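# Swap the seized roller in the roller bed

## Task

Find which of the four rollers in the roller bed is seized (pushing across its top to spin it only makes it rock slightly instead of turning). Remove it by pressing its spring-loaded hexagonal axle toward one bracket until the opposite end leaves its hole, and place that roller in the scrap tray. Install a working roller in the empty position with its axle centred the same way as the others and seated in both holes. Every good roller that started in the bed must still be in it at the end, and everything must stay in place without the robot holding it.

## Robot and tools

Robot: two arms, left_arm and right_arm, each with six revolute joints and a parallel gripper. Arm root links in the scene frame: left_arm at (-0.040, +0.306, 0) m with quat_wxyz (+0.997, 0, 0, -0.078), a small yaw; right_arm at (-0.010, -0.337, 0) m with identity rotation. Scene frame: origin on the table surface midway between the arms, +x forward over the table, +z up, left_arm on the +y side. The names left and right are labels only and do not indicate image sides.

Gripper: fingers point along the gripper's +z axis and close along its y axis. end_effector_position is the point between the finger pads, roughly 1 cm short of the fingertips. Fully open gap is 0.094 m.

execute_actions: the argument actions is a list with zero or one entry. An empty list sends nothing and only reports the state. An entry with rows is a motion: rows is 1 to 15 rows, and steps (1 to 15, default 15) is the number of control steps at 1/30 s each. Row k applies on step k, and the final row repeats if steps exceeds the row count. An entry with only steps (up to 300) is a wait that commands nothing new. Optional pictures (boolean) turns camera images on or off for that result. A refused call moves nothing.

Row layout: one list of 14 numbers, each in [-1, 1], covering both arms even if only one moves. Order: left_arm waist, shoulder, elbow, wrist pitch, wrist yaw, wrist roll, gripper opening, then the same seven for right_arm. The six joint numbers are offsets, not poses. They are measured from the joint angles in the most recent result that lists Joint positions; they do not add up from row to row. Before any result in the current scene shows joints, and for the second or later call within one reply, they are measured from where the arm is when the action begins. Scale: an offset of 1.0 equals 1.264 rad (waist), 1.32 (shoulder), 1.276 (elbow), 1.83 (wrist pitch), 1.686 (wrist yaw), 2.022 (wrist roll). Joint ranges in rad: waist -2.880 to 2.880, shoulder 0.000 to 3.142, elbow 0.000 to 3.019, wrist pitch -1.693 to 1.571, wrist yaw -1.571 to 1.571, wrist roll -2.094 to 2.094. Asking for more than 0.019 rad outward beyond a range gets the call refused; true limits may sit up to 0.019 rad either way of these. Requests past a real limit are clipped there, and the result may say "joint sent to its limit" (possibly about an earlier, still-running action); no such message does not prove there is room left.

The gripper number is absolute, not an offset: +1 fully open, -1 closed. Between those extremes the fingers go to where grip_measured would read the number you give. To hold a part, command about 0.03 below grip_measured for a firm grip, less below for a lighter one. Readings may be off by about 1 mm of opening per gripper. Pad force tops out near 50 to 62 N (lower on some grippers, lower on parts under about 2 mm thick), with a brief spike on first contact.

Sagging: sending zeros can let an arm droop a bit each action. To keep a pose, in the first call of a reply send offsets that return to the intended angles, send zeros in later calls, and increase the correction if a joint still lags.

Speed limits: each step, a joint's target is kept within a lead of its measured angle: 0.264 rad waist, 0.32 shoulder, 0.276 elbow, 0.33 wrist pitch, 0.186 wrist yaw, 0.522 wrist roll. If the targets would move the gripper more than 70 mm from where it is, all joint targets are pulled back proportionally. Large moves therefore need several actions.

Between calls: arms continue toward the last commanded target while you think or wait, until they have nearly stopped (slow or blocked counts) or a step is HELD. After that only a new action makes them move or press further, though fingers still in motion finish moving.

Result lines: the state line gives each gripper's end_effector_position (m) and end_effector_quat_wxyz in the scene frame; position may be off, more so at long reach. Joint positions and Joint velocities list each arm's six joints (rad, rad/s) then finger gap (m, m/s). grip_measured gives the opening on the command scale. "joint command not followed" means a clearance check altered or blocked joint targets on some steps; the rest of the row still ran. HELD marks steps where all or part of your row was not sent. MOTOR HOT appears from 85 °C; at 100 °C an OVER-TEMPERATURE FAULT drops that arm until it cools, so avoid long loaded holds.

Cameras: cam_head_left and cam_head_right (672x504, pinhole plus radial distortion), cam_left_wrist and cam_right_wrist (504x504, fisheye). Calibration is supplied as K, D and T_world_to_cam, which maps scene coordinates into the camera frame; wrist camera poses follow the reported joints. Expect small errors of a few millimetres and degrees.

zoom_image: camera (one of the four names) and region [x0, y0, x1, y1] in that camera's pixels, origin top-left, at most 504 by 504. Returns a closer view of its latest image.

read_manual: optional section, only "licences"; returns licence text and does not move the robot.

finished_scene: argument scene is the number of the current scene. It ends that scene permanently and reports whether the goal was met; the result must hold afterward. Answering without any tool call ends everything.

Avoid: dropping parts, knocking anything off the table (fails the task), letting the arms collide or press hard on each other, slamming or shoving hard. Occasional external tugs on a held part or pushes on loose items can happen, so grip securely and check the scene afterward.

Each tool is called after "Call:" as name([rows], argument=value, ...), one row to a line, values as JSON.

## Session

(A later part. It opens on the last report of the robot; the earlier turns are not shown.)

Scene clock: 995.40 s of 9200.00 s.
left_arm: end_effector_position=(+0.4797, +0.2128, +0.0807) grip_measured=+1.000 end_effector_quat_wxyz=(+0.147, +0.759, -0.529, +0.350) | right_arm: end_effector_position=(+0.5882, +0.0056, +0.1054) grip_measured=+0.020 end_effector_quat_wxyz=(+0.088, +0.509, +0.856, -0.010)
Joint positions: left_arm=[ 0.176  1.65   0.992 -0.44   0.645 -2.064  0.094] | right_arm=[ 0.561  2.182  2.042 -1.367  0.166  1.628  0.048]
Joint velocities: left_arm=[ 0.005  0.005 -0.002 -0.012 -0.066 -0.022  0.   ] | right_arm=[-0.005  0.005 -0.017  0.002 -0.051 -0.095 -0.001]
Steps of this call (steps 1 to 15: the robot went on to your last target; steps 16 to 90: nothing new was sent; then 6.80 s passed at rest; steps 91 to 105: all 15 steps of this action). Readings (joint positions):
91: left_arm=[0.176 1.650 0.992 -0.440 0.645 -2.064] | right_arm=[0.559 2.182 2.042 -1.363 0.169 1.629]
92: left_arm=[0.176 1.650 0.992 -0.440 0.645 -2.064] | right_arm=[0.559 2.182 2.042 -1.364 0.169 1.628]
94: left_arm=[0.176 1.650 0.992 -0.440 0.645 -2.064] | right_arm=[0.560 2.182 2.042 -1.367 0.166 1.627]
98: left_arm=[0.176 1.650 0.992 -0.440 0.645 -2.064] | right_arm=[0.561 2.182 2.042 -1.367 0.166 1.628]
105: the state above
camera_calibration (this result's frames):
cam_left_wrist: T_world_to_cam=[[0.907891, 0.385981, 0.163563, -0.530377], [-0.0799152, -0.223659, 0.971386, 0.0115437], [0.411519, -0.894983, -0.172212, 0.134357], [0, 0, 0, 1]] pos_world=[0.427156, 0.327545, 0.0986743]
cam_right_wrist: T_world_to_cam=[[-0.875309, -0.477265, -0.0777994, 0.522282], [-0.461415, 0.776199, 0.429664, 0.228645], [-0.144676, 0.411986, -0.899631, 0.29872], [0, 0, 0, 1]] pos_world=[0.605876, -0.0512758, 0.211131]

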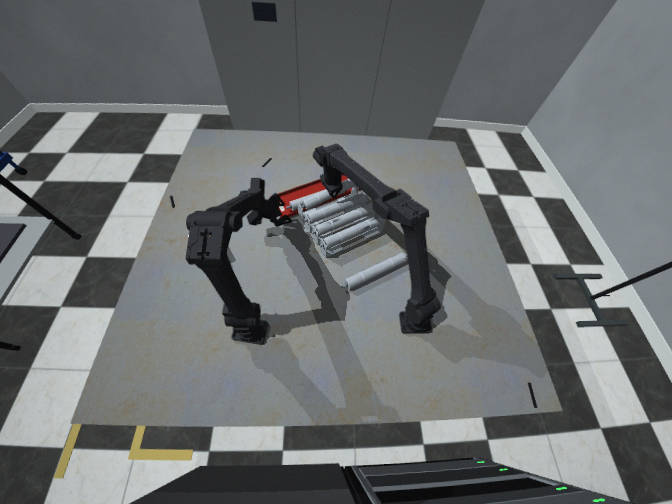

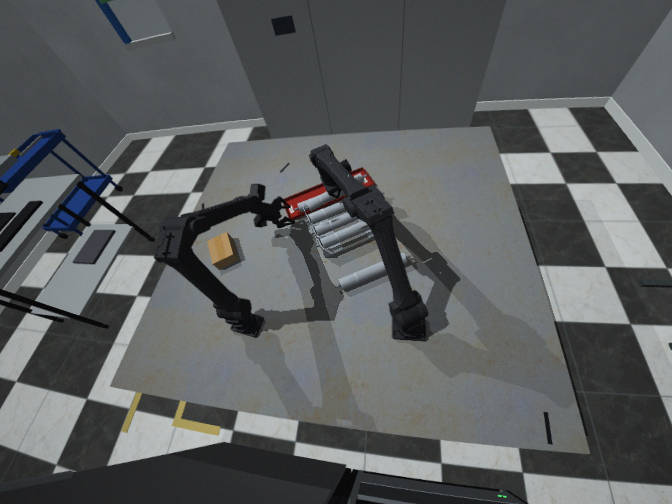

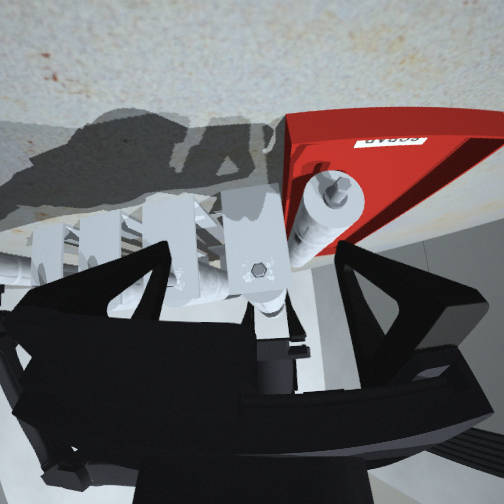

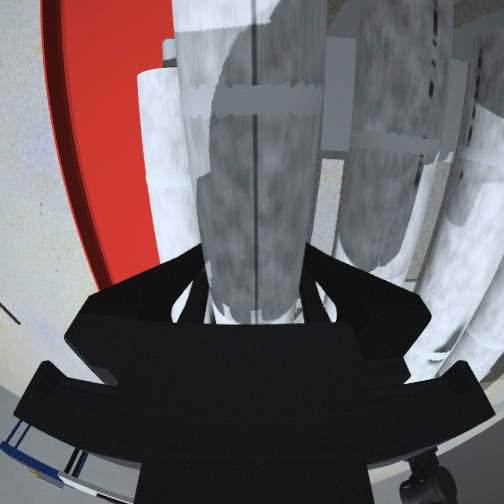

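Call:
execute_actions([
  {"rows":[[0,0.01,0.01,0,0,0,1,0.02,-0.028,0.04,0.004,0,0.006,-0.04],[0,0.01,0.01,0,0,0,1,0.025,-0.025,0.04,0.004,0,0.009,-0.04],[0,0.01,0.01,0,0,0,1,0.03,-0.023,0.04,0.004,0,0.012,-0.04],[0,0.01,0.01,0,0,0,1,0.033,-0.022,0.04,0.004,0,0.015,-0.04],[0,0.01,0.01,0,0,0,1,0.035,-0.022,0.04,0.004,0,0.018,-0.04]],"steps":15},
], pictures=false)

Call:
execute_actions([
  {"steps":10},
])

Scene clock: 1005.13 s of 9200.00 s.
left_arm: end_effector_position=(+0.4797, +0.2128, +0.0807) grip_measured=+1.000 end_effector_quat_wxyz=(+0.147, +0.759, -0.529, +0.350) | right_arm: end_effector_position=(+0.5796, +0.0202, +0.1030) grip_measured=+0.020 end_effector_quat_wxyz=(+0.089, +0.510, +0.855, -0.010)
Joint positions: left_arm=[ 0.176  1.65   0.992 -0.44   0.645 -2.064  0.094] | right_arm=[ 0.587  2.186  2.042 -1.367  0.17   1.658  0.048]
Joint velocities: left_arm=[-0.005  0.005  0.022  0.012  0.007  0.022  0.   ] | right_arm=[ 0.005 -0.015  0.017 -0.007  0.022  0.007  0.001]
Steps of this call (steps 1 to 15: the robot went on to your last target; steps 16 to 90: nothing new was sent; then 6.23 s passed at rest; steps 91 to 105: all 15 steps of this action). Readings (joint positions):
91: left_arm=[0.176 1.650 0.992 -0.440 0.645 -2.064] | right_arm=[0.561 2.182 2.042 -1.367 0.166 1.630]
92: left_arm=[0.176 1.650 0.992 -0.440 0.645 -2.064] | right_arm=[0.562 2.182 2.042 -1.367 0.166 1.632]
94: left_arm=[0.176 1.650 0.992 -0.440 0.645 -2.064] | right_arm=[0.563 2.182 2.042 -1.367 0.166 1.635]
98: left_arm=[0.176 1.650 0.992 -0.440 0.645 -2.064] | right_arm=[0.572 2.184 2.042 -1.367 0.165 1.643]
105: the state above

Scene clock: 1005.47 s of 9200.00 s.
left_arm: end_effector_position=(+0.4797, +0.2128, +0.0807) grip_measured=+1.000 end_effector_quat_wxyz=(+0.147, +0.759, -0.529, +0.350) | right_arm: end_effector_position=(+0.5796, +0.0202, +0.1030) grip_measured=+0.020 end_effector_quat_wxyz=(+0.089, +0.510, +0.855, -0.010)
Joint positions: left_arm=[ 0.176  1.65   0.992 -0.44   0.645 -2.064  0.094] | right_arm=[ 0.587  2.186  2.042 -1.367  0.17   1.658  0.048]
Joint velocities: left_arm=[-0.015 -0.005  0.017  0.002 -0.007 -0.037  0.   ] | right_arm=[-0.015 -0.005 -0.017 -0.002  0.037 -0.037  0.001]
Steps of this call (steps 1 to 10: the robot went on to your last target). Readings (joint positions):
1: left_arm=[0.176 1.650 0.992 -0.440 0.645 -2.064] | right_arm=[0.587 2.186 2.042 -1.367 0.170 1.658]
2: left_arm=[0.176 1.650 0.992 -0.440 0.645 -2.064] | right_arm=[0.587 2.186 2.042 -1.367 0.170 1.658]
4: left_arm=[0.176 1.650 0.992 -0.440 0.645 -2.064] | right_arm=[0.587 2.186 2.042 -1.367 0.170 1.658]
8: left_arm=[0.176 1.650 0.992 -0.440 0.645 -2.064] | right_arm=[0.587 2.186 2.042 -1.367 0.170 1.658]
10: the state above
camera_calibration (this result's frames):
cam_left_wrist: T_world_to_cam=[[0.907891, 0.385981, 0.163563, -0.530377], [-0.0799152, -0.223659, 0.971386, 0.0115437], [0.411519, -0.894983, -0.172212, 0.134357], [0, 0, 0, 1]] pos_world=[0.427156, 0.327545, 0.0986743]
cam_right_wrist: T_world_to_cam=[[-0.876999, -0.473867, -0.0795102, 0.522647], [-0.459425, 0.778527, 0.42758, 0.213436], [-0.140715, 0.411516, -0.900474, 0.287104], [0, 0, 0, 1]] pos_world=[0.596819, -0.0366483, 0.208825]

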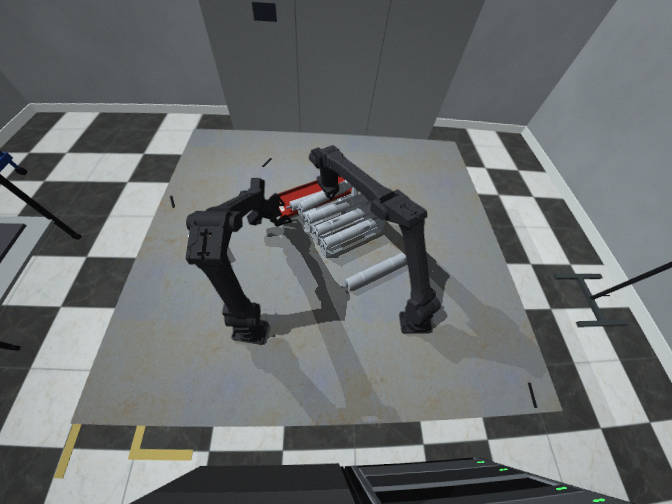

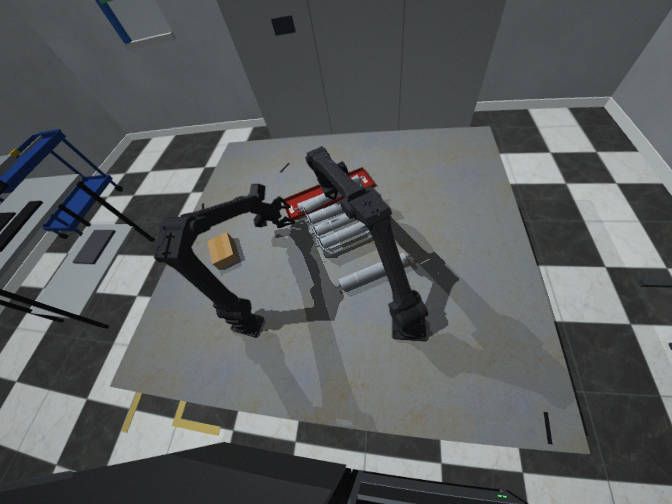

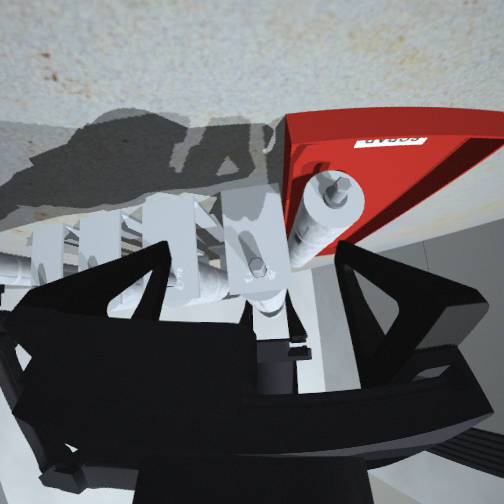

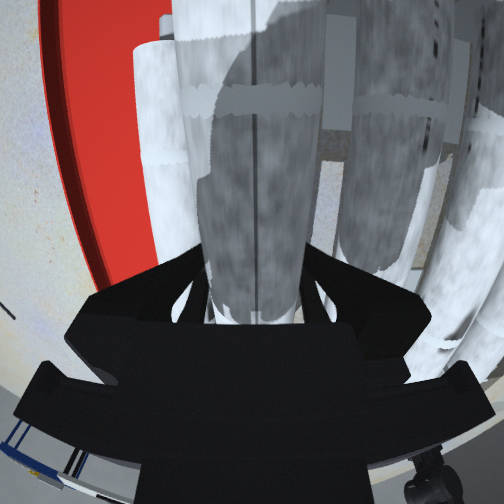

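Call:
execute_actions([
  {"rows":[[0,0.01,0.01,0,0,0,0.3,-0.005,-0.025,0.04,0.004,-0.005,-0.004,-0.04],[0,0.01,0.01,0,0,0.05,-0.4,-0.01,-0.022,0.04,0.004,-0.01,-0.008,-0.04],[0,0.01,0.01,0,0,0.1,-0.4,-0.013,-0.02,0.04,0.004,-0.015,-0.01,-0.04],[0,0.01,0.01,0,0,0.2,-0.4,-0.016,-0.018,0.04,0.004,-0.02,-0.012,-0.04],[0,0.01,0.01,0,0,0.3,-0.4,-0.019,-0.016,0.04,0.004,-0.025,-0.013,-0.04],[0,0.01,0.01,0,0,0.4,-0.4,-0.021,-0.014,0.04,0.004,-0.03,-0.014,-0.04],[0,0.01,0.01,0,0,0.5,-0.4,-0.023,-0.013,0.04,0.004,-0.035,-0.015,-0.04],[0,0.01,0.01,0,0,0.6,-0.4,-0.024,-0.012,0.04,0.004,-0.04,-0.016,-0.04],[0,0.01,0.01,0,0,0.7,-0.4,-0.025,-0.012,0.04,0.004,-0.045,-0.017,-0.04],[0,0.01,0.01,0,0,0.95,-0.4,-0.025,-0.012,0.04,0.004,-0.05,-0.017,-0.04]],"steps":15},
], pictures=false)

Call:
execute_actions([
  {"steps":20},
], pictures=false)

Scene clock: 1022.20 s of 9200.00 s.
left_arm: end_effector_position=(+0.4797, +0.2128, +0.0807) grip_measured=-0.399 end_effector_quat_wxyz=(+0.072, -0.338, +0.861, -0.373) | right_arm: end_effector_position=(+0.5797, +0.0183, +0.0889) grip_measured=+0.020 end_effector_quat_wxyz=(+0.047, +0.515, +0.856, +0.000)
Joint positions: left_arm=[ 0.176  1.65   0.992 -0.44   0.645 -0.889  0.028] | right_arm=[ 0.563  2.204  2.042 -1.367  0.084  1.646  0.048]
Joint velocities: left_arm=[-0.005 -0.005  0.002 -0.017 -0.037  2.762 -0.001] | right_arm=[-0.005  0.005 -0.002  0.017 -0.007  0.007  0.001]
Steps of this call (steps 1 to 15: the robot went on to your last target; steps 16 to 90: nothing new was sent; then 13.23 s passed at rest; steps 91 to 105: all 15 steps of this action). Readings (joint positions):
91: left_arm=[0.176 1.650 0.992 -0.440 0.645 -2.064] | right_arm=[0.586 2.186 2.042 -1.367 0.169 1.658]
92: left_arm=[0.176 1.650 0.992 -0.440 0.645 -2.051] | right_arm=[0.585 2.186 2.042 -1.367 0.164 1.658]
94: left_arm=[0.176 1.650 0.992 -0.440 0.645 -1.959] | right_arm=[0.581 2.187 2.042 -1.367 0.147 1.655]
98: left_arm=[0.176 1.650 0.992 -0.440 0.645 -1.576] | right_arm=[0.571 2.197 2.042 -1.367 0.111 1.651]
105: the state above

Scene clock: 1022.87 s of 9200.00 s.
left_arm: end_effector_position=(+0.4797, +0.2128, +0.0807) grip_measured=-0.399 end_effector_quat_wxyz=(+0.199, -0.013, +0.925, -0.324) | right_arm: end_effector_position=(+0.5797, +0.0183, +0.0889) grip_measured=+0.020 end_effector_quat_wxyz=(+0.047, +0.515, +0.856, +0.000)
Joint positions: left_arm=[ 0.176  1.65   0.992 -0.44   0.645 -0.168  0.028] | right_arm=[ 0.563  2.204  2.042 -1.367  0.084  1.646  0.048]
Joint velocities: left_arm=[ 0.005 -0.015 -0.017 -0.007 -0.081  0.037 -0.002] | right_arm=[-0.005  0.005 -0.017 -0.002 -0.022 -0.037  0.   ]
Steps of this call (steps 1 to 20: the robot went on to your last target). Readings (joint positions):
1: left_arm=[0.176 1.650 0.992 -0.440 0.645 -0.791] | right_arm=[0.563 2.204 2.042 -1.367 0.084 1.646]
2: left_arm=[0.176 1.650 0.992 -0.440 0.645 -0.693] | right_arm=[0.563 2.204 2.042 -1.367 0.084 1.646]
4: left_arm=[0.176 1.650 0.992 -0.440 0.645 -0.508] | right_arm=[0.563 2.204 2.042 -1.367 0.084 1.646]
8: left_arm=[0.176 1.650 0.992 -0.440 0.645 -0.301] | right_arm=[0.563 2.204 2.042 -1.367 0.084 1.646]
20: the state above

Call:
execute_actions([
  {"rows":[[0,0.01,0.01,0,0,0.2,-0.4,0,-0.02,0.04,0.008,0,0,-0.04],[0,0.01,0.01,0,0,0.513,-0.4,0,-0.02,0.04,0.014,0,-0.008,-0.04]],"steps":15},
], pictures=false)

Call:
execute_actions([
  {"steps":12},
], pictures=false)

Call:
execute_actions([
  {"rows":[[-0.01,0.025,0.03,0.006,0,0.008,-0.4,0,-0.02,0.04,0.004,0,0,-0.04],[-0.017,0.031,0.036,0.008,0,0.008,-0.4,0,-0.02,0.04,0.004,0,0,-0.04],[-0.024,0.037,0.042,0.01,0,0.008,-0.4,0,-0.02,0.04,0.004,0,0,-0.04],[-0.031,0.043,0.048,0.012,0,0.008,-0.4,0,-0.02,0.04,0.004,0,0,-0.04],[-0.038,0.049,0.054,0.014,0,0.008,-0.4,0,-0.02,0.04,0.004,0,0,-0.04],[-0.045,0.055,0.06,0.016,0,0.008,-0.4,0,-0.02,0.04,0.004,0,0,-0.04],[-0.052,0.061,0.066,0.018,0,0.008,-0.4,0,-0.02,0.04,0.004,0,0,-0.04],[-0.058,0.067,0.072,0.019,0,0.008,-0.4,0,-0.02,0.04,0.004,0,0,-0.04],[-0.063,0.072,0.078,0.02,0,0.008,-0.4,0,-0.02,0.04,0.004,0,0,-0.04],[-0.066,0.076,0.083,0.021,0,0.008,-0.4,0,-0.02,0.04,0.004,0,0,-0.04]],"steps":15},
])

Scene clock: 1035.97 s of 9200.00 s.
left_arm: end_effector_position=(+0.4797, +0.2128, +0.0807) grip_measured=-0.399 end_effector_quat_wxyz=(+0.326, +0.416, +0.826, -0.195) | right_arm: end_effector_position=(+0.5811, +0.0194, +0.0890) grip_measured=+0.020 end_effector_quat_wxyz=(+0.048, +0.513, +0.857, +0.003)
Joint positions: left_arm=[ 0.176  1.65   0.992 -0.44   0.645  0.792  0.028] | right_arm=[ 0.563  2.204  2.042 -1.359  0.083  1.639  0.048]
Joint velocities: left_arm=[-0.015 -0.005 -0.007  0.012  0.007  0.359  0.002] | right_arm=[-0.015 -0.005 -0.012 -0.012 -0.022 -0.037  0.001]
Steps of this call (steps 1 to 30: the robot went on to your last target; steps 31 to 90: nothing new was sent; then 9.60 s passed at rest; steps 91 to 105: all 15 steps of this action). Readings (joint positions):
91: left_arm=[0.176 1.650 0.992 -0.440 0.645 -0.098] | right_arm=[0.563 2.204 2.042 -1.366 0.083 1.646]
92: left_arm=[0.176 1.650 0.992 -0.440 0.645 -0.004] | right_arm=[0.563 2.204 2.042 -1.365 0.083 1.646]
94: left_arm=[0.176 1.650 0.992 -0.440 0.645 0.193] | right_arm=[0.563 2.204 2.042 -1.361 0.083 1.643]
98: left_arm=[0.176 1.650 0.992 -0.440 0.645 0.555] | right_arm=[0.563 2.204 2.042 -1.360 0.083 1.640]
105: the state above

Scene clock: 1036.37 s of 9200.00 s.
left_arm: end_effector_position=(+0.4797, +0.2128, +0.0807) grip_measured=-0.399 end_effector_quat_wxyz=(+0.331, +0.440, +0.814, -0.186) | right_arm: end_effector_position=(+0.5811, +0.0194, +0.0890) grip_measured=+0.020 end_effector_quat_wxyz=(+0.048, +0.513, +0.857, +0.003)
Joint positions: left_arm=[ 0.176  1.65   0.992 -0.44   0.645  0.849  0.028] | right_arm=[ 0.563  2.204  2.042 -1.359  0.083  1.639  0.048]
Joint velocities: left_arm=[-0.005 -0.015 -0.012  0.007 -0.051  0.022  0.   ] | right_arm=[-0.005 -0.015 -0.022 -0.007  0.051  0.037  0.   ]
Steps of this call (steps 1 to 12: the robot went on to your last target). Readings (joint positions):
1: left_arm=[0.176 1.650 0.992 -0.440 0.645 0.804] | right_arm=[0.563 2.204 2.042 -1.359 0.083 1.639]
2: left_arm=[0.176 1.650 0.992 -0.440 0.645 0.814] | right_arm=[0.563 2.204 2.042 -1.359 0.083 1.639]
4: left_arm=[0.176 1.650 0.992 -0.440 0.645 0.829] | right_arm=[0.563 2.204 2.042 -1.359 0.083 1.639]
8: left_arm=[0.176 1.650 0.992 -0.440 0.645 0.844] | right_arm=[0.563 2.204 2.042 -1.359 0.083 1.639]
12: the state above

Scene clock: 1036.87 s of 9200.00 s.
left_arm: end_effector_position=(+0.5014, +0.1652, +0.0729) grip_measured=-0.399 end_effector_quat_wxyz=(+0.332, +0.477, +0.790, -0.195) | right_arm: end_effector_position=(+0.5811, +0.0194, +0.0890) grip_measured=+0.020 end_effector_quat_wxyz=(+0.048, +0.513, +0.857, +0.003)
Joint positions: left_arm=[ 0.088  1.729  1.066 -0.413  0.645  0.85   0.028] | right_arm=[ 0.563  2.204  2.042 -1.359  0.083  1.639  0.048]
Joint velocities: left_arm=[ 0.015  0.005 -0.032  0.002 -0.007  0.051  0.001] | right_arm=[-0.015 -0.005  0.012  0.002  0.022 -0.022 -0.001]
Steps of this call (steps 1 to 15: all 15 steps of this action). Readings (joint positions):
1: left_arm=[0.176 1.650 0.993 -0.440 0.645 0.850] | right_arm=[0.563 2.204 2.042 -1.359 0.083 1.639]
2: left_arm=[0.175 1.652 0.994 -0.440 0.645 0.850] | right_arm=[0.563 2.204 2.042 -1.359 0.083 1.639]
4: left_arm=[0.168 1.660 1.004 -0.438 0.645 0.850] | right_arm=[0.563 2.204 2.042 -1.359 0.083 1.639]
8: left_arm=[0.135 1.693 1.038 -0.424 0.645 0.850] | right_arm=[0.563 2.204 2.042 -1.359 0.083 1.639]
15: the state above
camera_calibration (this result's frames):
cam_left_wrist: T_world_to_cam=[[-0.891008, -0.453631, -0.0180027, 0.523519], [-0.445259, 0.880927, -0.160348, 0.0934238], [0.0885977, -0.134855, -0.986896, 0.177197], [0, 0, 0, 1]] pos_world=[0.492358, 0.179081, 0.19928]
cam_right_wrist: T_world_to_cam=[[-0.881344, -0.468718, -0.0594602, 0.523091], [-0.431982, 0.748429, 0.503235, 0.198575], [-0.191374, 0.469209, -0.862101, 0.299904], [0, 0, 0, 1]] pos_world=[0.604198, -0.0441544, 0.189721]

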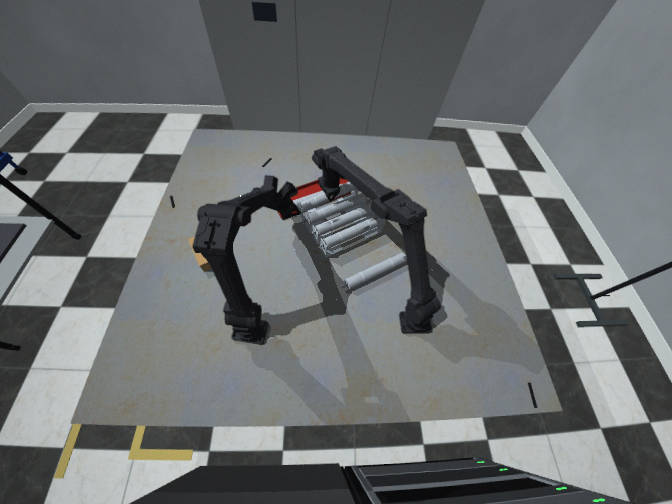

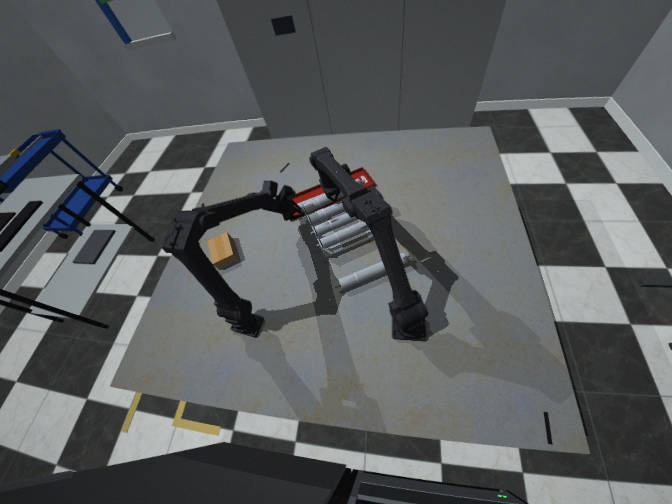

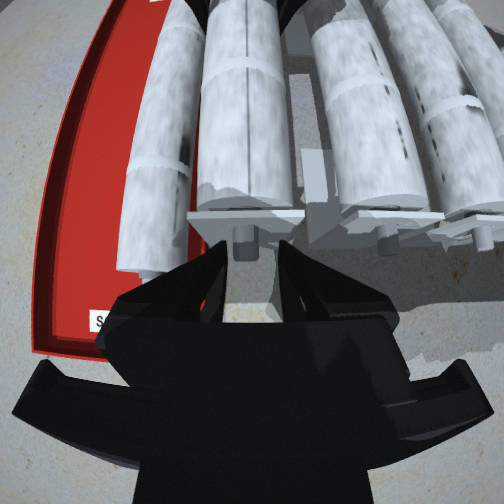

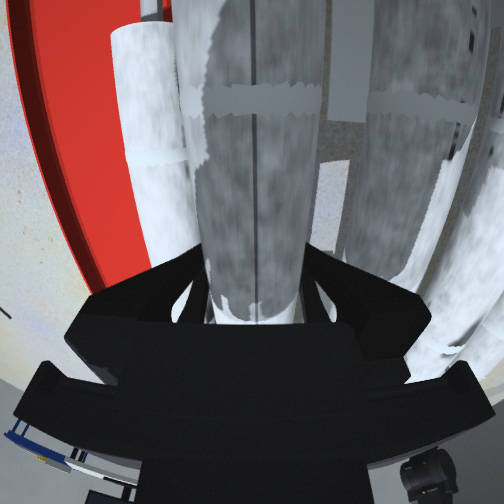

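Nudge elbow +.013, shoulder +.007, then close.

Call:
execute_actions([
  {"rows":[[-0.007,0.023,0.036,0,0,0,-0.4,0,-0.025,0.04,0.004,0,0,-0.04]],"steps":10},
], pictures=false)

Call:
execute_actions([
  {"rows":[[0,0.01,0.01,0,0,0,-0.55,0,-0.03,0.04,0.004,0,0,-0.04],[0,0.01,0.01,0,0,0,-0.65,0,-0.03,0.04,0.004,0,0,-0.04],[0,0.01,0.01,0,0,0,-0.72,0,-0.03,0.04,0.004,0,0,-0.04],[0,0.01,0.01,0,0,0,-0.77,0,-0.03,0.04,0.004,0,0,-0.04],[0,0.01,0.01,0,0,0,-0.83,0,-0.03,0.04,0.004,0,0,-0.04]],"steps":12},
])

Scene clock: 1045.90 s of 9200.00 s.
left_arm: end_effector_position=(+0.5066, +0.1651, +0.0770) grip_measured=-0.399 end_effector_quat_wxyz=(+0.336, +0.478, +0.788, -0.193) | right_arm: end_effector_position=(+0.5811, +0.0194, +0.0890) grip_measured=+0.020 end_effector_quat_wxyz=(+0.048, +0.513, +0.857, +0.003)
Joint positions: left_arm=[ 0.088  1.731  1.079 -0.413  0.645  0.85   0.028] | right_arm=[ 0.563  2.204  2.042 -1.359  0.083  1.639  0.048]
Joint velocities: left_arm=[-0.005 -0.024  0.002  0.002 -0.051  0.022 -0.   ] | right_arm=[-0.015 -0.015  0.007 -0.002 -0.037 -0.037 -0.001]
Steps of this call (steps 1 to 15: the robot went on to your last target; steps 16 to 90: nothing new was sent; then 5.70 s passed at rest; steps 91 to 100: all 10 steps of this action). Readings (joint positions):
91: left_arm=[0.088 1.729 1.068 -0.413 0.645 0.850] | right_arm=[0.563 2.204 2.042 -1.359 0.083 1.639]
92: left_arm=[0.088 1.729 1.070 -0.413 0.645 0.850] | right_arm=[0.563 2.204 2.042 -1.359 0.083 1.639]
94: left_arm=[0.088 1.731 1.074 -0.413 0.645 0.850] | right_arm=[0.563 2.204 2.042 -1.359 0.083 1.639]
98: left_arm=[0.088 1.731 1.079 -0.413 0.645 0.850] | right_arm=[0.563 2.204 2.042 -1.359 0.083 1.639]
100: the state above

Scene clock: 1046.30 s of 9200.00 s.
left_arm: end_effector_position=(+0.5059, +0.1643, +0.0771) grip_measured=-0.793 end_effector_quat_wxyz=(+0.336, +0.478, +0.787, -0.195) | right_arm: end_effector_position=(+0.5810, +0.0195, +0.0889) grip_measured=+0.020 end_effector_quat_wxyz=(+0.048, +0.513, +0.857, +0.004)
Joint positions: left_arm=[ 0.088  1.731  1.079 -0.415  0.649  0.85   0.01 ] | right_arm=[ 0.563  2.204  2.042 -1.359  0.082  1.639  0.048]
Joint velocities: left_arm=[-0.005  0.005 -0.002 -0.002 -0.022 -0.051 -0.001] | right_arm=[-0.005 -0.015 -0.007  0.007 -0.022  0.022  0.001]
Steps of this call (steps 1 to 12: all 12 steps of this action). Readings (joint positions):
1: left_arm=[0.088 1.731 1.079 -0.413 0.645 0.850] | right_arm=[0.563 2.204 2.042 -1.359 0.082 1.639]
2: left_arm=[0.088 1.731 1.079 -0.413 0.645 0.850] | right_arm=[0.563 2.204 2.042 -1.359 0.082 1.639]
4: left_arm=[0.088 1.731 1.079 -0.414 0.648 0.850] | right_arm=[0.563 2.204 2.042 -1.359 0.082 1.639]
8: left_arm=[0.088 1.731 1.079 -0.415 0.649 0.850] | right_arm=[0.563 2.204 2.042 -1.359 0.082 1.639]
12: the state above
camera_calibration (this result's frames):
cam_left_wrist: T_world_to_cam=[[-0.891732, -0.451929, -0.0239713, 0.527779], [-0.442029, 0.881113, -0.168078, 0.0958273], [0.0970808, -0.139285, -0.985482, 0.177127], [0, 0, 0, 1]] pos_world=[0.4958, 0.178755, 0.203314]
cam_right_wrist: T_world_to_cam=[[-0.881348, -0.468715, -0.0594319, 0.523085], [-0.431893, 0.748259, 0.503564, 0.198444], [-0.191558, 0.469483, -0.861911, 0.299951], [0, 0, 0, 1]] pos_world=[0.604185, -0.044131, 0.18969]

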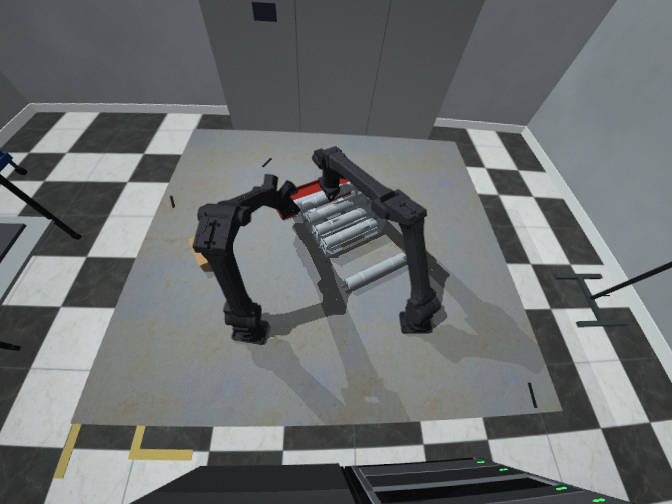

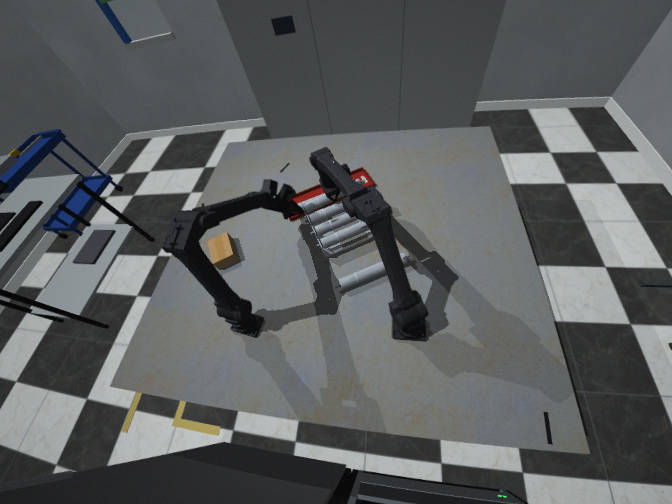

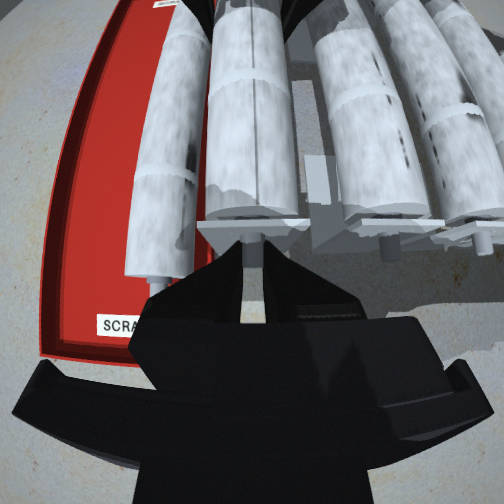

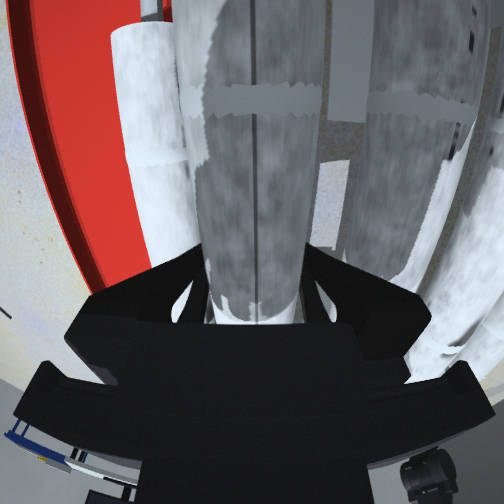

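Pull.

Call:
execute_actions([
  {"rows":[[0.015,0,-0.008,-0.005,0,0.004,-0.83,0,-0.04,0.04,0.004,0,0,-0.04],[0.03,-0.003,-0.016,-0.01,-0.002,0.008,-0.83,0,-0.04,0.04,0.004,0,0,-0.04],[0.045,-0.006,-0.024,-0.015,-0.003,0.012,-0.83,0,-0.04,0.04,0.004,0,0,-0.04],[0.055,-0.009,-0.03,-0.019,-0.004,0.015,-0.83,0,-0.04,0.04,0.004,0,0,-0.04],[0.065,-0.011,-0.036,-0.023,-0.005,0.018,-0.83,0,-0.04,0.04,0.004,0,0,-0.04],[0.075,-0.013,-0.042,-0.026,-0.006,0.021,-0.83,0,-0.04,0.04,0.004,0,0,-0.04],[0.085,-0.015,-0.047,-0.03,-0.007,0.024,-0.83,0,-0.04,0.04,0.004,0,0,-0.04],[0.095,-0.017,-0.052,-0.033,-0.008,0.027,-0.83,0,-0.04,0.04,0.004,0,0,-0.04],[0.105,-0.019,-0.057,-0.036,-0.008,0.03,-0.83,0,-0.04,0.04,0.004,0,0,-0.04],[0.11,-0.02,-0.06,-0.038,-0.008,0.03,-0.83,0,-0.04,0.04,0.004,0,0,-0.04]],"steps":15},
], pictures=false)

Call:
execute_actions([
  {"steps":10},
])

Scene clock: 1058.57 s of 9200.00 s.
left_arm: end_effector_position=(+0.4939, +0.1854, +0.0748) grip_measured=-0.793 end_effector_quat_wxyz=(+0.334, +0.473, +0.791, -0.198) | right_arm: end_effector_position=(+0.5807, +0.0198, +0.0881) grip_measured=+0.020 end_effector_quat_wxyz=(+0.046, +0.513, +0.857, +0.004)
Joint positions: left_arm=[ 0.13   1.709  1.045 -0.435  0.669  0.885  0.01 ] | right_arm=[ 0.563  2.205  2.042 -1.359  0.08   1.639  0.048]
Joint velocities: left_arm=[ 0.005 -0.005 -0.002 -0.022 -0.007  0.066 -0.   ] | right_arm=[-0.005 -0.005 -0.007 -0.002 -0.022  0.037 -0.   ]
Steps of this call (steps 1 to 15: the robot went on to your last target; steps 16 to 90: nothing new was sent; then 8.77 s passed at rest; steps 91 to 105: all 15 steps of this action). Readings (joint positions):
91: left_arm=[0.088 1.731 1.078 -0.415 0.649 0.850] | right_arm=[0.563 2.204 2.042 -1.359 0.082 1.639]
92: left_arm=[0.090 1.730 1.076 -0.415 0.650 0.850] | right_arm=[0.563 2.204 2.042 -1.359 0.081 1.639]
94: left_arm=[0.096 1.728 1.071 -0.416 0.654 0.853] | right_arm=[0.563 2.204 2.042 -1.359 0.081 1.639]
98: left_arm=[0.125 1.711 1.049 -0.436 0.658 0.871] | right_arm=[0.563 2.204 2.042 -1.359 0.081 1.639]
105: the state above

Scene clock: 1058.90 s of 9200.00 s.
left_arm: end_effector_position=(+0.4939, +0.1854, +0.0748) grip_measured=-0.793 end_effector_quat_wxyz=(+0.334, +0.474, +0.790, -0.198) | right_arm: end_effector_position=(+0.5807, +0.0198, +0.0881) grip_measured=+0.020 end_effector_quat_wxyz=(+0.046, +0.513, +0.857, +0.004)
Joint positions: left_arm=[ 0.13   1.709  1.045 -0.435  0.669  0.887  0.01 ] | right_arm=[ 0.563  2.205  2.042 -1.359  0.08   1.639  0.048]
Joint velocities: left_arm=[-0.005 -0.005  0.007 -0.007 -0.022 -0.037 -0.   ] | right_arm=[ 0.005 -0.005  0.022  0.007 -0.007 -0.051 -0.001]
Steps of this call (steps 1 to 10: the robot went on to your last target). Readings (joint positions):
1: left_arm=[0.130 1.709 1.045 -0.435 0.669 0.886] | right_arm=[0.563 2.205 2.042 -1.359 0.080 1.639]
2: left_arm=[0.130 1.709 1.045 -0.435 0.669 0.886] | right_arm=[0.563 2.205 2.042 -1.359 0.080 1.639]
4: left_arm=[0.130 1.709 1.045 -0.435 0.669 0.887] | right_arm=[0.563 2.205 2.042 -1.359 0.080 1.639]
8: left_arm=[0.130 1.709 1.045 -0.435 0.669 0.887] | right_arm=[0.563 2.205 2.042 -1.359 0.080 1.639]
10: the state above
camera_calibration (this result's frames):
cam_left_wrist: T_world_to_cam=[[-0.888756, -0.458159, -0.0142139, 0.525469], [-0.449683, 0.877486, -0.166743, 0.0759792], [0.0888673, -0.141802, -0.985898, 0.183563], [0, 0, 0, 1]] pos_world=[0.484868, 0.200107, 0.201112]
cam_right_wrist: T_world_to_cam=[[-0.88125, -0.469071, -0.0580656, 0.522788], [-0.43106, 0.747225, 0.505808, 0.197793], [-0.193872, 0.470773, -0.860689, 0.300247], [0, 0, 0, 1]] pos_world=[0.604176, -0.0439192, 0.18873]

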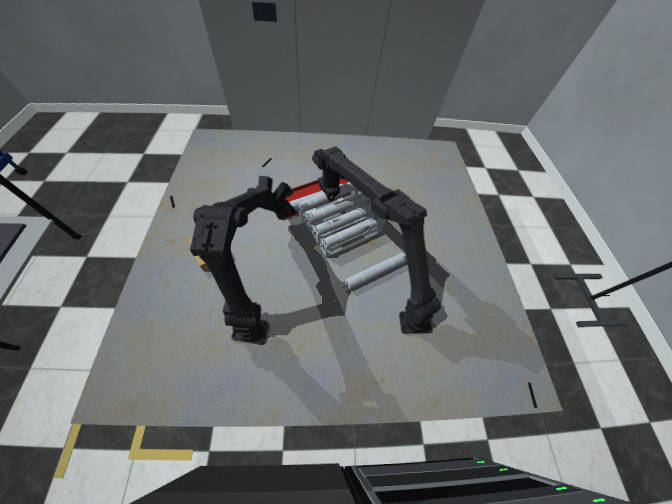

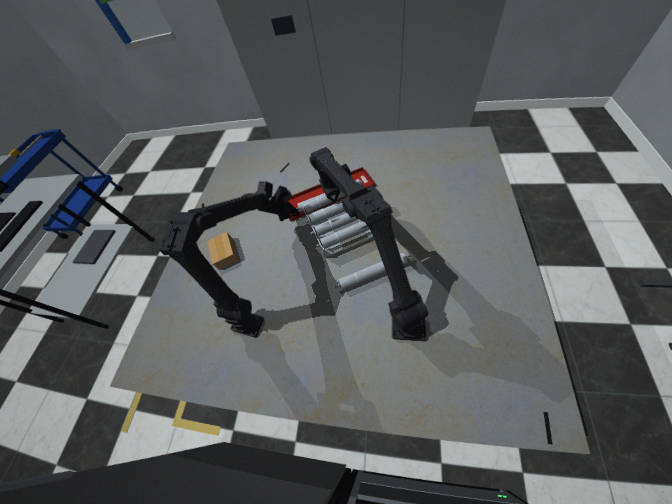

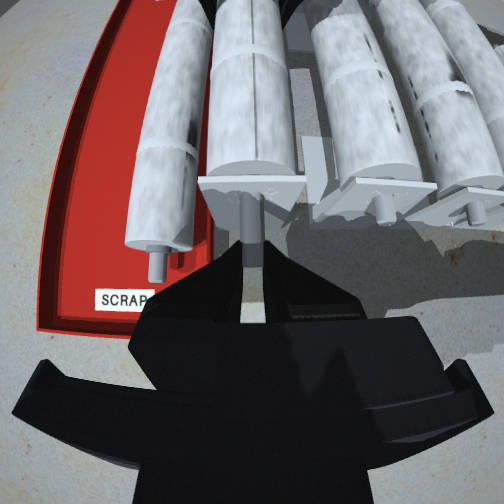

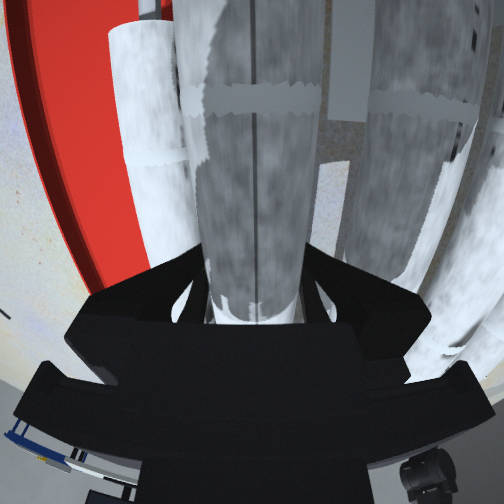

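Call:
execute_actions([
  {"rows":[[0.045,-0.01,-0.025,-0.02,-0.015,0,-0.83,-0.005,-0.03,0.04,0.008,-0.005,-0.004,-0.04],[0.045,-0.01,-0.025,-0.02,-0.015,0,-0.83,-0.009,-0.025,0.04,0.009,-0.01,-0.007,-0.04],[0.045,-0.01,-0.025,-0.02,-0.015,0,-0.83,-0.012,-0.022,0.04,0.01,-0.015,-0.009,-0.04],[0.045,-0.01,-0.025,-0.02,-0.015,0,-0.83,-0.014,-0.02,0.04,0.01,-0.02,-0.011,-0.04],[0.045,-0.01,-0.025,-0.02,-0.015,0,-0.83,-0.016,-0.018,0.04,0.01,-0.025,-0.012,-0.04],[0.045,-0.01,-0.025,-0.02,-0.015,0,-0.83,-0.017,-0.018,0.04,0.01,-0.03,-0.013,-0.04],[0.045,-0.01,-0.025,-0.02,-0.015,0,-0.83,-0.017,-0.018,0.04,0.01,-0.033,-0.013,-0.04]],"steps":15},
], pictures=false)

Scene clock: 1068.37 s of 9200.00 s.
left_arm: end_effector_position=(+0.4940, +0.1844, +0.0768) grip_measured=-0.793 end_effector_quat_wxyz=(+0.335, +0.476, +0.789, -0.196) | right_arm: end_effector_position=(+0.5808, +0.0200, +0.0795) grip_measured=+0.020 end_effector_quat_wxyz=(+0.020, +0.512, +0.859, +0.012)
Joint positions: left_arm=[ 0.128  1.705  1.045 -0.435  0.667  0.888  0.01 ] | right_arm=[ 0.55   2.218  2.042 -1.356  0.024  1.625  0.048]
Joint velocities: left_arm=[-0.005 -0.015 -0.017 -0.012  0.007 -0.007 -0.001] | right_arm=[ 0.005  0.015  0.002 -0.012 -0.007  0.022 -0.001]
Steps of this call (steps 1 to 15: the robot went on to your last target; steps 16 to 90: nothing new was sent; then 5.97 s passed at rest; steps 91 to 105: all 15 steps of this action). Readings (joint positions):
91: left_arm=[0.128 1.709 1.045 -0.434 0.669 0.888] | right_arm=[0.563 2.205 2.042 -1.359 0.078 1.639]
92: left_arm=[0.128 1.709 1.045 -0.434 0.667 0.888] | right_arm=[0.561 2.205 2.042 -1.359 0.073 1.637]
94: left_arm=[0.128 1.709 1.045 -0.434 0.667 0.888] | right_arm=[0.558 2.207 2.042 -1.359 0.057 1.633]
98: left_arm=[0.128 1.706 1.045 -0.434 0.667 0.888] | right_arm=[0.551 2.215 2.042 -1.357 0.028 1.627]
105: the state above

Call:
execute_actions([
  {"rows":[[0.035,0,-0.015,-0.015,-0.012,0,-0.83,0,-0.03,0.04,0.004,0,0,-0.04],[0.025,0.005,-0.005,-0.01,-0.01,0,-0.83,0,-0.03,0.04,0.004,0,0,-0.04],[0.015,0.01,0.005,-0.005,-0.008,0,-0.83,0,-0.03,0.04,0.004,0,0,-0.04],[0.008,0.015,0.012,0,-0.006,0,-0.83,0,-0.03,0.04,0.004,0,0,-0.04],[0,0.018,0.018,0.003,-0.005,-0.005,-0.83,0,-0.03,0.04,0.004,0,0,-0.04],[-0.006,0.02,0.024,0.006,-0.005,-0.01,-0.83,0,-0.03,0.04,0.004,0,0,-0.04]],"steps":15},
])

Call:
zoom_image(camera="cam_head_left", region=[320, 165, 390, 220])

Scene clock: 1077.87 s of 9200.00 s.
left_arm: end_effector_position=(+0.4963, +0.1800, +0.0774) grip_measured=-0.793 end_effector_quat_wxyz=(+0.336, +0.477, +0.788, -0.194) | right_arm: end_effector_position=(+0.5810, +0.0201, +0.0795) grip_measured=+0.020 end_effector_quat_wxyz=(+0.020, +0.512, +0.859, +0.012)
Joint positions: left_arm=[ 0.118  1.708  1.05  -0.428  0.66   0.881  0.01 ] | right_arm=[ 0.55   2.218  2.042 -1.355  0.024  1.623  0.048]
Joint velocities: left_arm=[-0.005 -0.005  0.002  0.002  0.022 -0.037  0.001] | right_arm=[-0.005  0.005  0.002  0.002  0.007 -0.051 -0.001]
Steps of this call (steps 1 to 15: the robot went on to your last target; steps 16 to 90: nothing new was sent; then 6.00 s passed at rest; steps 91 to 105: all 15 steps of this action). Readings (joint positions):
91: left_arm=[0.128 1.705 1.045 -0.435 0.667 0.888] | right_arm=[0.550 2.218 2.042 -1.355 0.024 1.623]
92: left_arm=[0.127 1.705 1.045 -0.435 0.667 0.888] | right_arm=[0.550 2.218 2.042 -1.355 0.024 1.623]
94: left_arm=[0.126 1.705 1.046 -0.433 0.667 0.888] | right_arm=[0.550 2.218 2.042 -1.355 0.024 1.623]
98: left_arm=[0.118 1.708 1.050 -0.428 0.660 0.882] | right_arm=[0.550 2.218 2.042 -1.355 0.024 1.623]
105: the state above
camera_calibration (this result's frames):
cam_left_wrist: T_world_to_cam=[[-0.89025, -0.454777, -0.0251349, 0.526121], [-0.444811, 0.879959, -0.166779, 0.0792557], [0.097965, -0.137295, -0.985674, 0.179741], [0, 0, 0, 1]] pos_world=[0.486025, 0.194204, 0.203608]
cam_right_wrist: T_world_to_cam=[[-0.881097, -0.47073, -0.0456299, 0.521589], [-0.414946, 0.723161, 0.55214, 0.189499], [-0.226911, 0.505422, -0.832502, 0.309026], [0, 0, 0, 1]] pos_world=[0.608324, -0.0476997, 0.176435]

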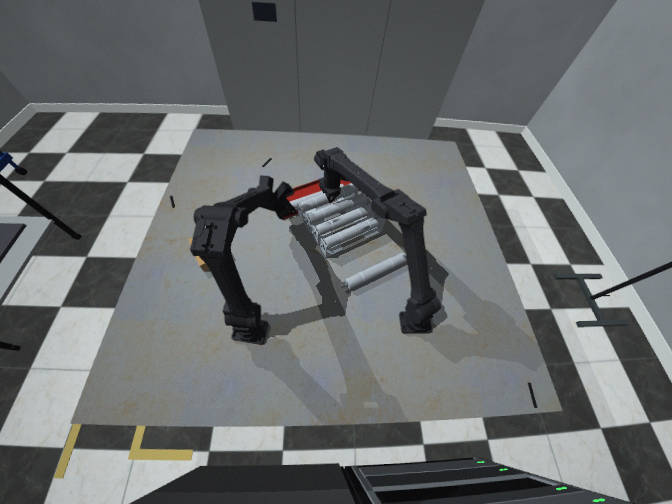

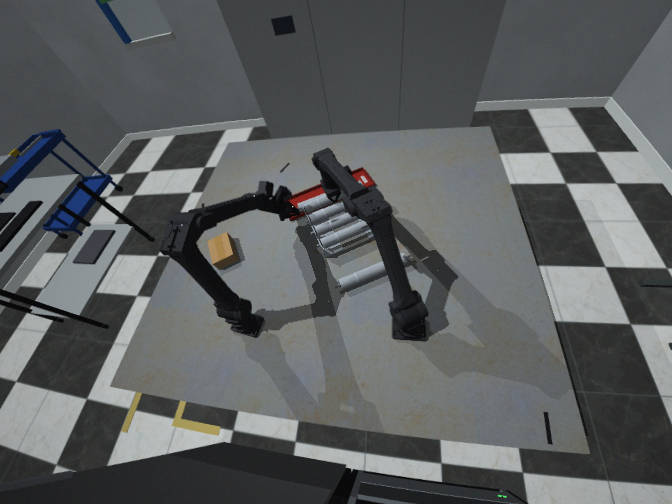

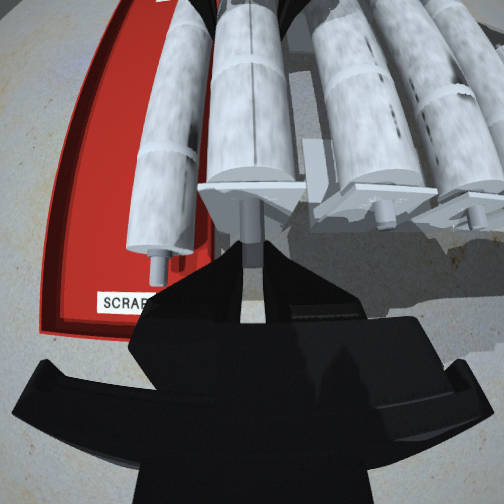

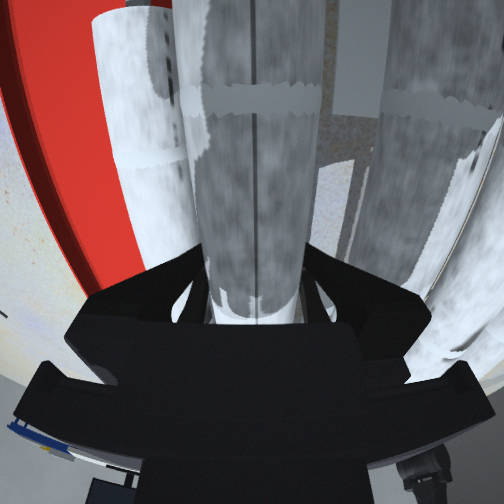

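Region (320, 165, 390, 220) of cam_head_left's 672x504 image, scaled by 7.200, with more detail than that image has; it fills the top 396 rows of this view, and the rest is white.

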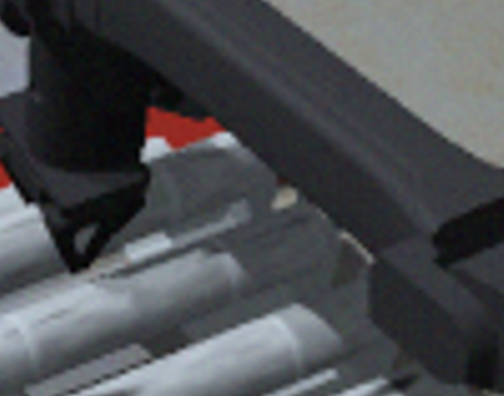

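Call:
execute_actions([
  {"rows":[[0,0.01,0.01,0,0,0,-0.78,0,-0.03,0.04,0.004,0,0,-0.04],[0,0.01,0.01,0,0,0,-0.7,0,-0.03,0.04,0.004,0,0,-0.04],[0,0.01,0.01,0,0,0,-0.4,0,-0.03,0.04,0.004,0,0,-0.04],[0,0.01,0.01,0,0,0,-0.4,0,-0.03,0.04,0.004,0,0,-0.04],[0,0.01,0.01,0,0,0,-0.4,-0.004,-0.026,0.04,0.004,-0.003,-0.004,-0.04],[0,0.01,0.01,0,0,0,-0.4,-0.007,-0.024,0.04,0.004,-0.006,-0.006,-0.04],[0,0.01,0.01,0,0,0,-0.4,-0.009,-0.022,0.04,0.004,-0.009,-0.008,-0.04],[0,0.01,0.01,0,0,0,-0.4,-0.011,-0.021,0.04,0.004,-0.012,-0.009,-0.04],[0,0.01,0.01,0,0,0,-0.4,-0.012,-0.02,0.04,0.004,-0.015,-0.01,-0.04]],"steps":15},
])

Scene clock: 1086.13 s of 9200.00 s.
left_arm: end_effector_position=(+0.4963, +0.1800, +0.0774) grip_measured=-0.402 end_effector_quat_wxyz=(+0.336, +0.477, +0.788, -0.194) | right_arm: end_effector_position=(+0.5810, +0.0200, +0.0792) grip_measured=+0.020 end_effector_quat_wxyz=(+0.011, +0.512, +0.859, +0.017)
Joint positions: left_arm=[ 0.118  1.708  1.05  -0.428  0.66   0.881  0.028] | right_arm=[ 0.545  2.218  2.042 -1.355  0.004  1.619  0.048]
Joint velocities: left_arm=[-0.005 -0.005 -0.002 -0.002 -0.022  0.007 -0.   ] | right_arm=[ 0.005 -0.005 -0.007  0.002  0.022 -0.022 -0.001]
Steps of this call (steps 1 to 15: the robot went on to your last target; steps 16 to 90: nothing new was sent; then 4.77 s passed at rest; steps 91 to 105: all 15 steps of this action). Readings (joint positions):
91: left_arm=[0.118 1.708 1.050 -0.428 0.660 0.881] | right_arm=[0.550 2.218 2.042 -1.355 0.024 1.623]
92: left_arm=[0.118 1.708 1.050 -0.428 0.660 0.881] | right_arm=[0.550 2.218 2.042 -1.355 0.024 1.623]
94: left_arm=[0.118 1.708 1.050 -0.428 0.660 0.881] | right_arm=[0.550 2.218 2.042 -1.355 0.024 1.623]
98: left_arm=[0.118 1.708 1.050 -0.428 0.660 0.881] | right_arm=[0.547 2.218 2.042 -1.355 0.013 1.621]
105: the state above
camera_calibration (this result's frames):
cam_left_wrist: T_world_to_cam=[[-0.890135, -0.455018, -0.0248621, 0.526086], [-0.445086, 0.879818, -0.166788, 0.0794178], [0.0977659, -0.137398, -0.985679, 0.179859], [0, 0, 0, 1]] pos_world=[0.486052, 0.194218, 0.203609]
cam_right_wrist: T_world_to_cam=[[-0.881376, -0.470353, -0.0440962, 0.521581], [-0.409408, 0.713916, 0.568075, 0.185438], [-0.235715, 0.518741, -0.821794, 0.312821], [0, 0, 0, 1]] pos_world=[0.609366, -0.0493327, 0.174732]

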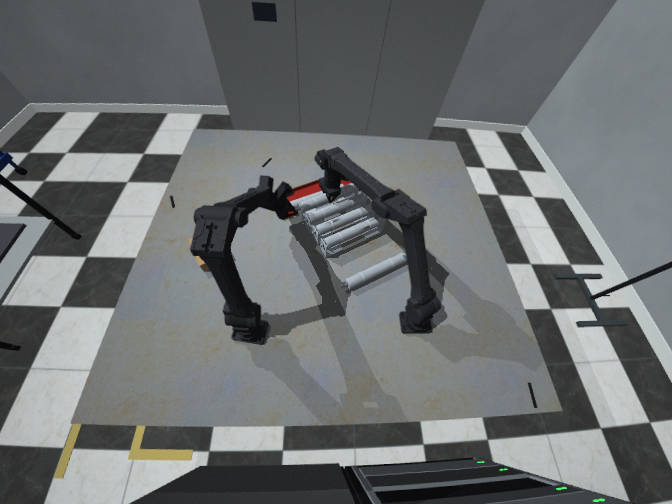

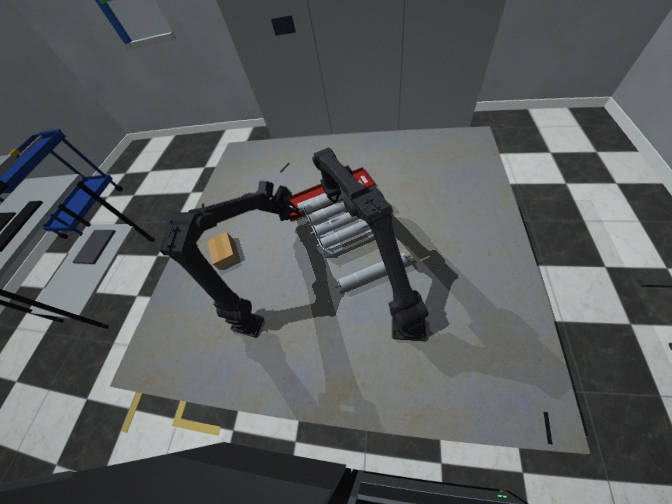

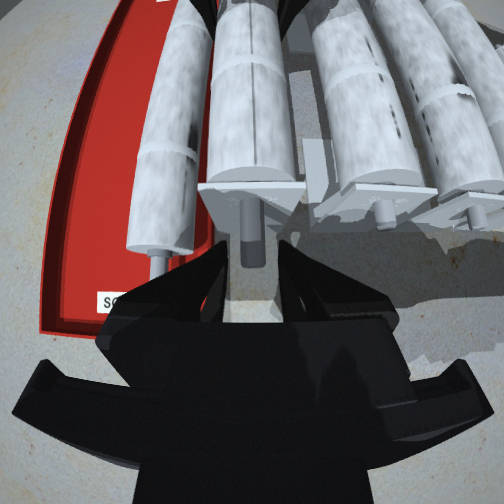

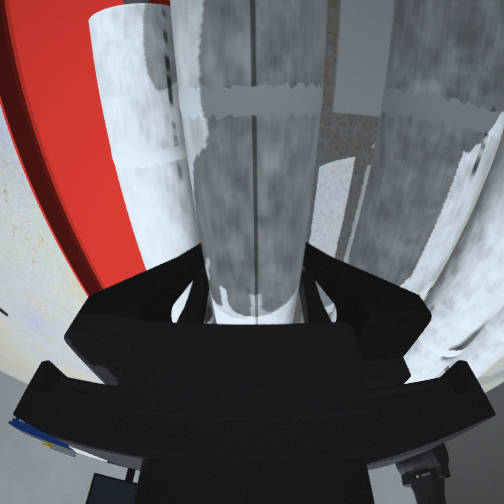

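Friction holds it; relax shoulder more.

Call:
execute_actions([
  {"rows":[[0,0.01,0.01,0,0,0,-0.4,0,-0.018,0.04,0.004,-0.003,0,-0.04],[0,0.01,0.01,0,0,0,-0.4,0,-0.016,0.04,0.004,-0.003,0,-0.04],[0,0.01,0.01,0,0,0,-0.4,0,-0.014,0.04,0.004,-0.003,0,-0.04],[0,0.01,0.01,0,0,0,-0.4,0,-0.012,0.04,0.004,-0.003,0,-0.04],[0,0.01,0.01,0,0,0,-0.4,0,-0.01,0.04,0.004,-0.003,0,-0.04],[0,0.01,0.01,0,0,0,-0.4,0,-0.008,0.04,0.004,-0.003,0,-0.04]],"steps":15},
], pictures=false)

Scene clock: 1094.53 s of 9200.00 s.
left_arm: end_effector_position=(+0.4963, +0.1800, +0.0774) grip_measured=-0.402 end_effector_quat_wxyz=(+0.336, +0.477, +0.788, -0.194) | right_arm: end_effector_position=(+0.5810, +0.0200, +0.0785) grip_measured=+0.020 end_effector_quat_wxyz=(+0.011, +0.512, +0.859, +0.016)
Joint positions: left_arm=[ 0.118  1.708  1.05  -0.428  0.66   0.881  0.028] | right_arm=[ 0.545  2.219  2.042 -1.355  0.004  1.619  0.048]
Joint velocities: left_arm=[ 0.005 -0.024 -0.002  0.002 -0.007 -0.007  0.   ] | right_arm=[-0.005 -0.015 -0.017  0.007 -0.051 -0.037 -0.002]
Steps of this call (steps 1 to 15: the robot went on to your last target; steps 16 to 90: nothing new was sent; then 4.90 s passed at rest; steps 91 to 105: all 15 steps of this action). Readings (joint positions):
91: left_arm=[0.118 1.708 1.050 -0.428 0.660 0.881] | right_arm=[0.545 2.218 2.042 -1.355 0.004 1.619]
92: left_arm=[0.118 1.708 1.050 -0.428 0.660 0.881] | right_arm=[0.545 2.218 2.042 -1.355 0.004 1.619]
94: left_arm=[0.118 1.708 1.050 -0.428 0.660 0.881] | right_arm=[0.545 2.218 2.042 -1.355 0.004 1.619]
98: left_arm=[0.118 1.708 1.050 -0.428 0.660 0.881] | right_arm=[0.545 2.219 2.042 -1.355 0.004 1.619]
105: the state above


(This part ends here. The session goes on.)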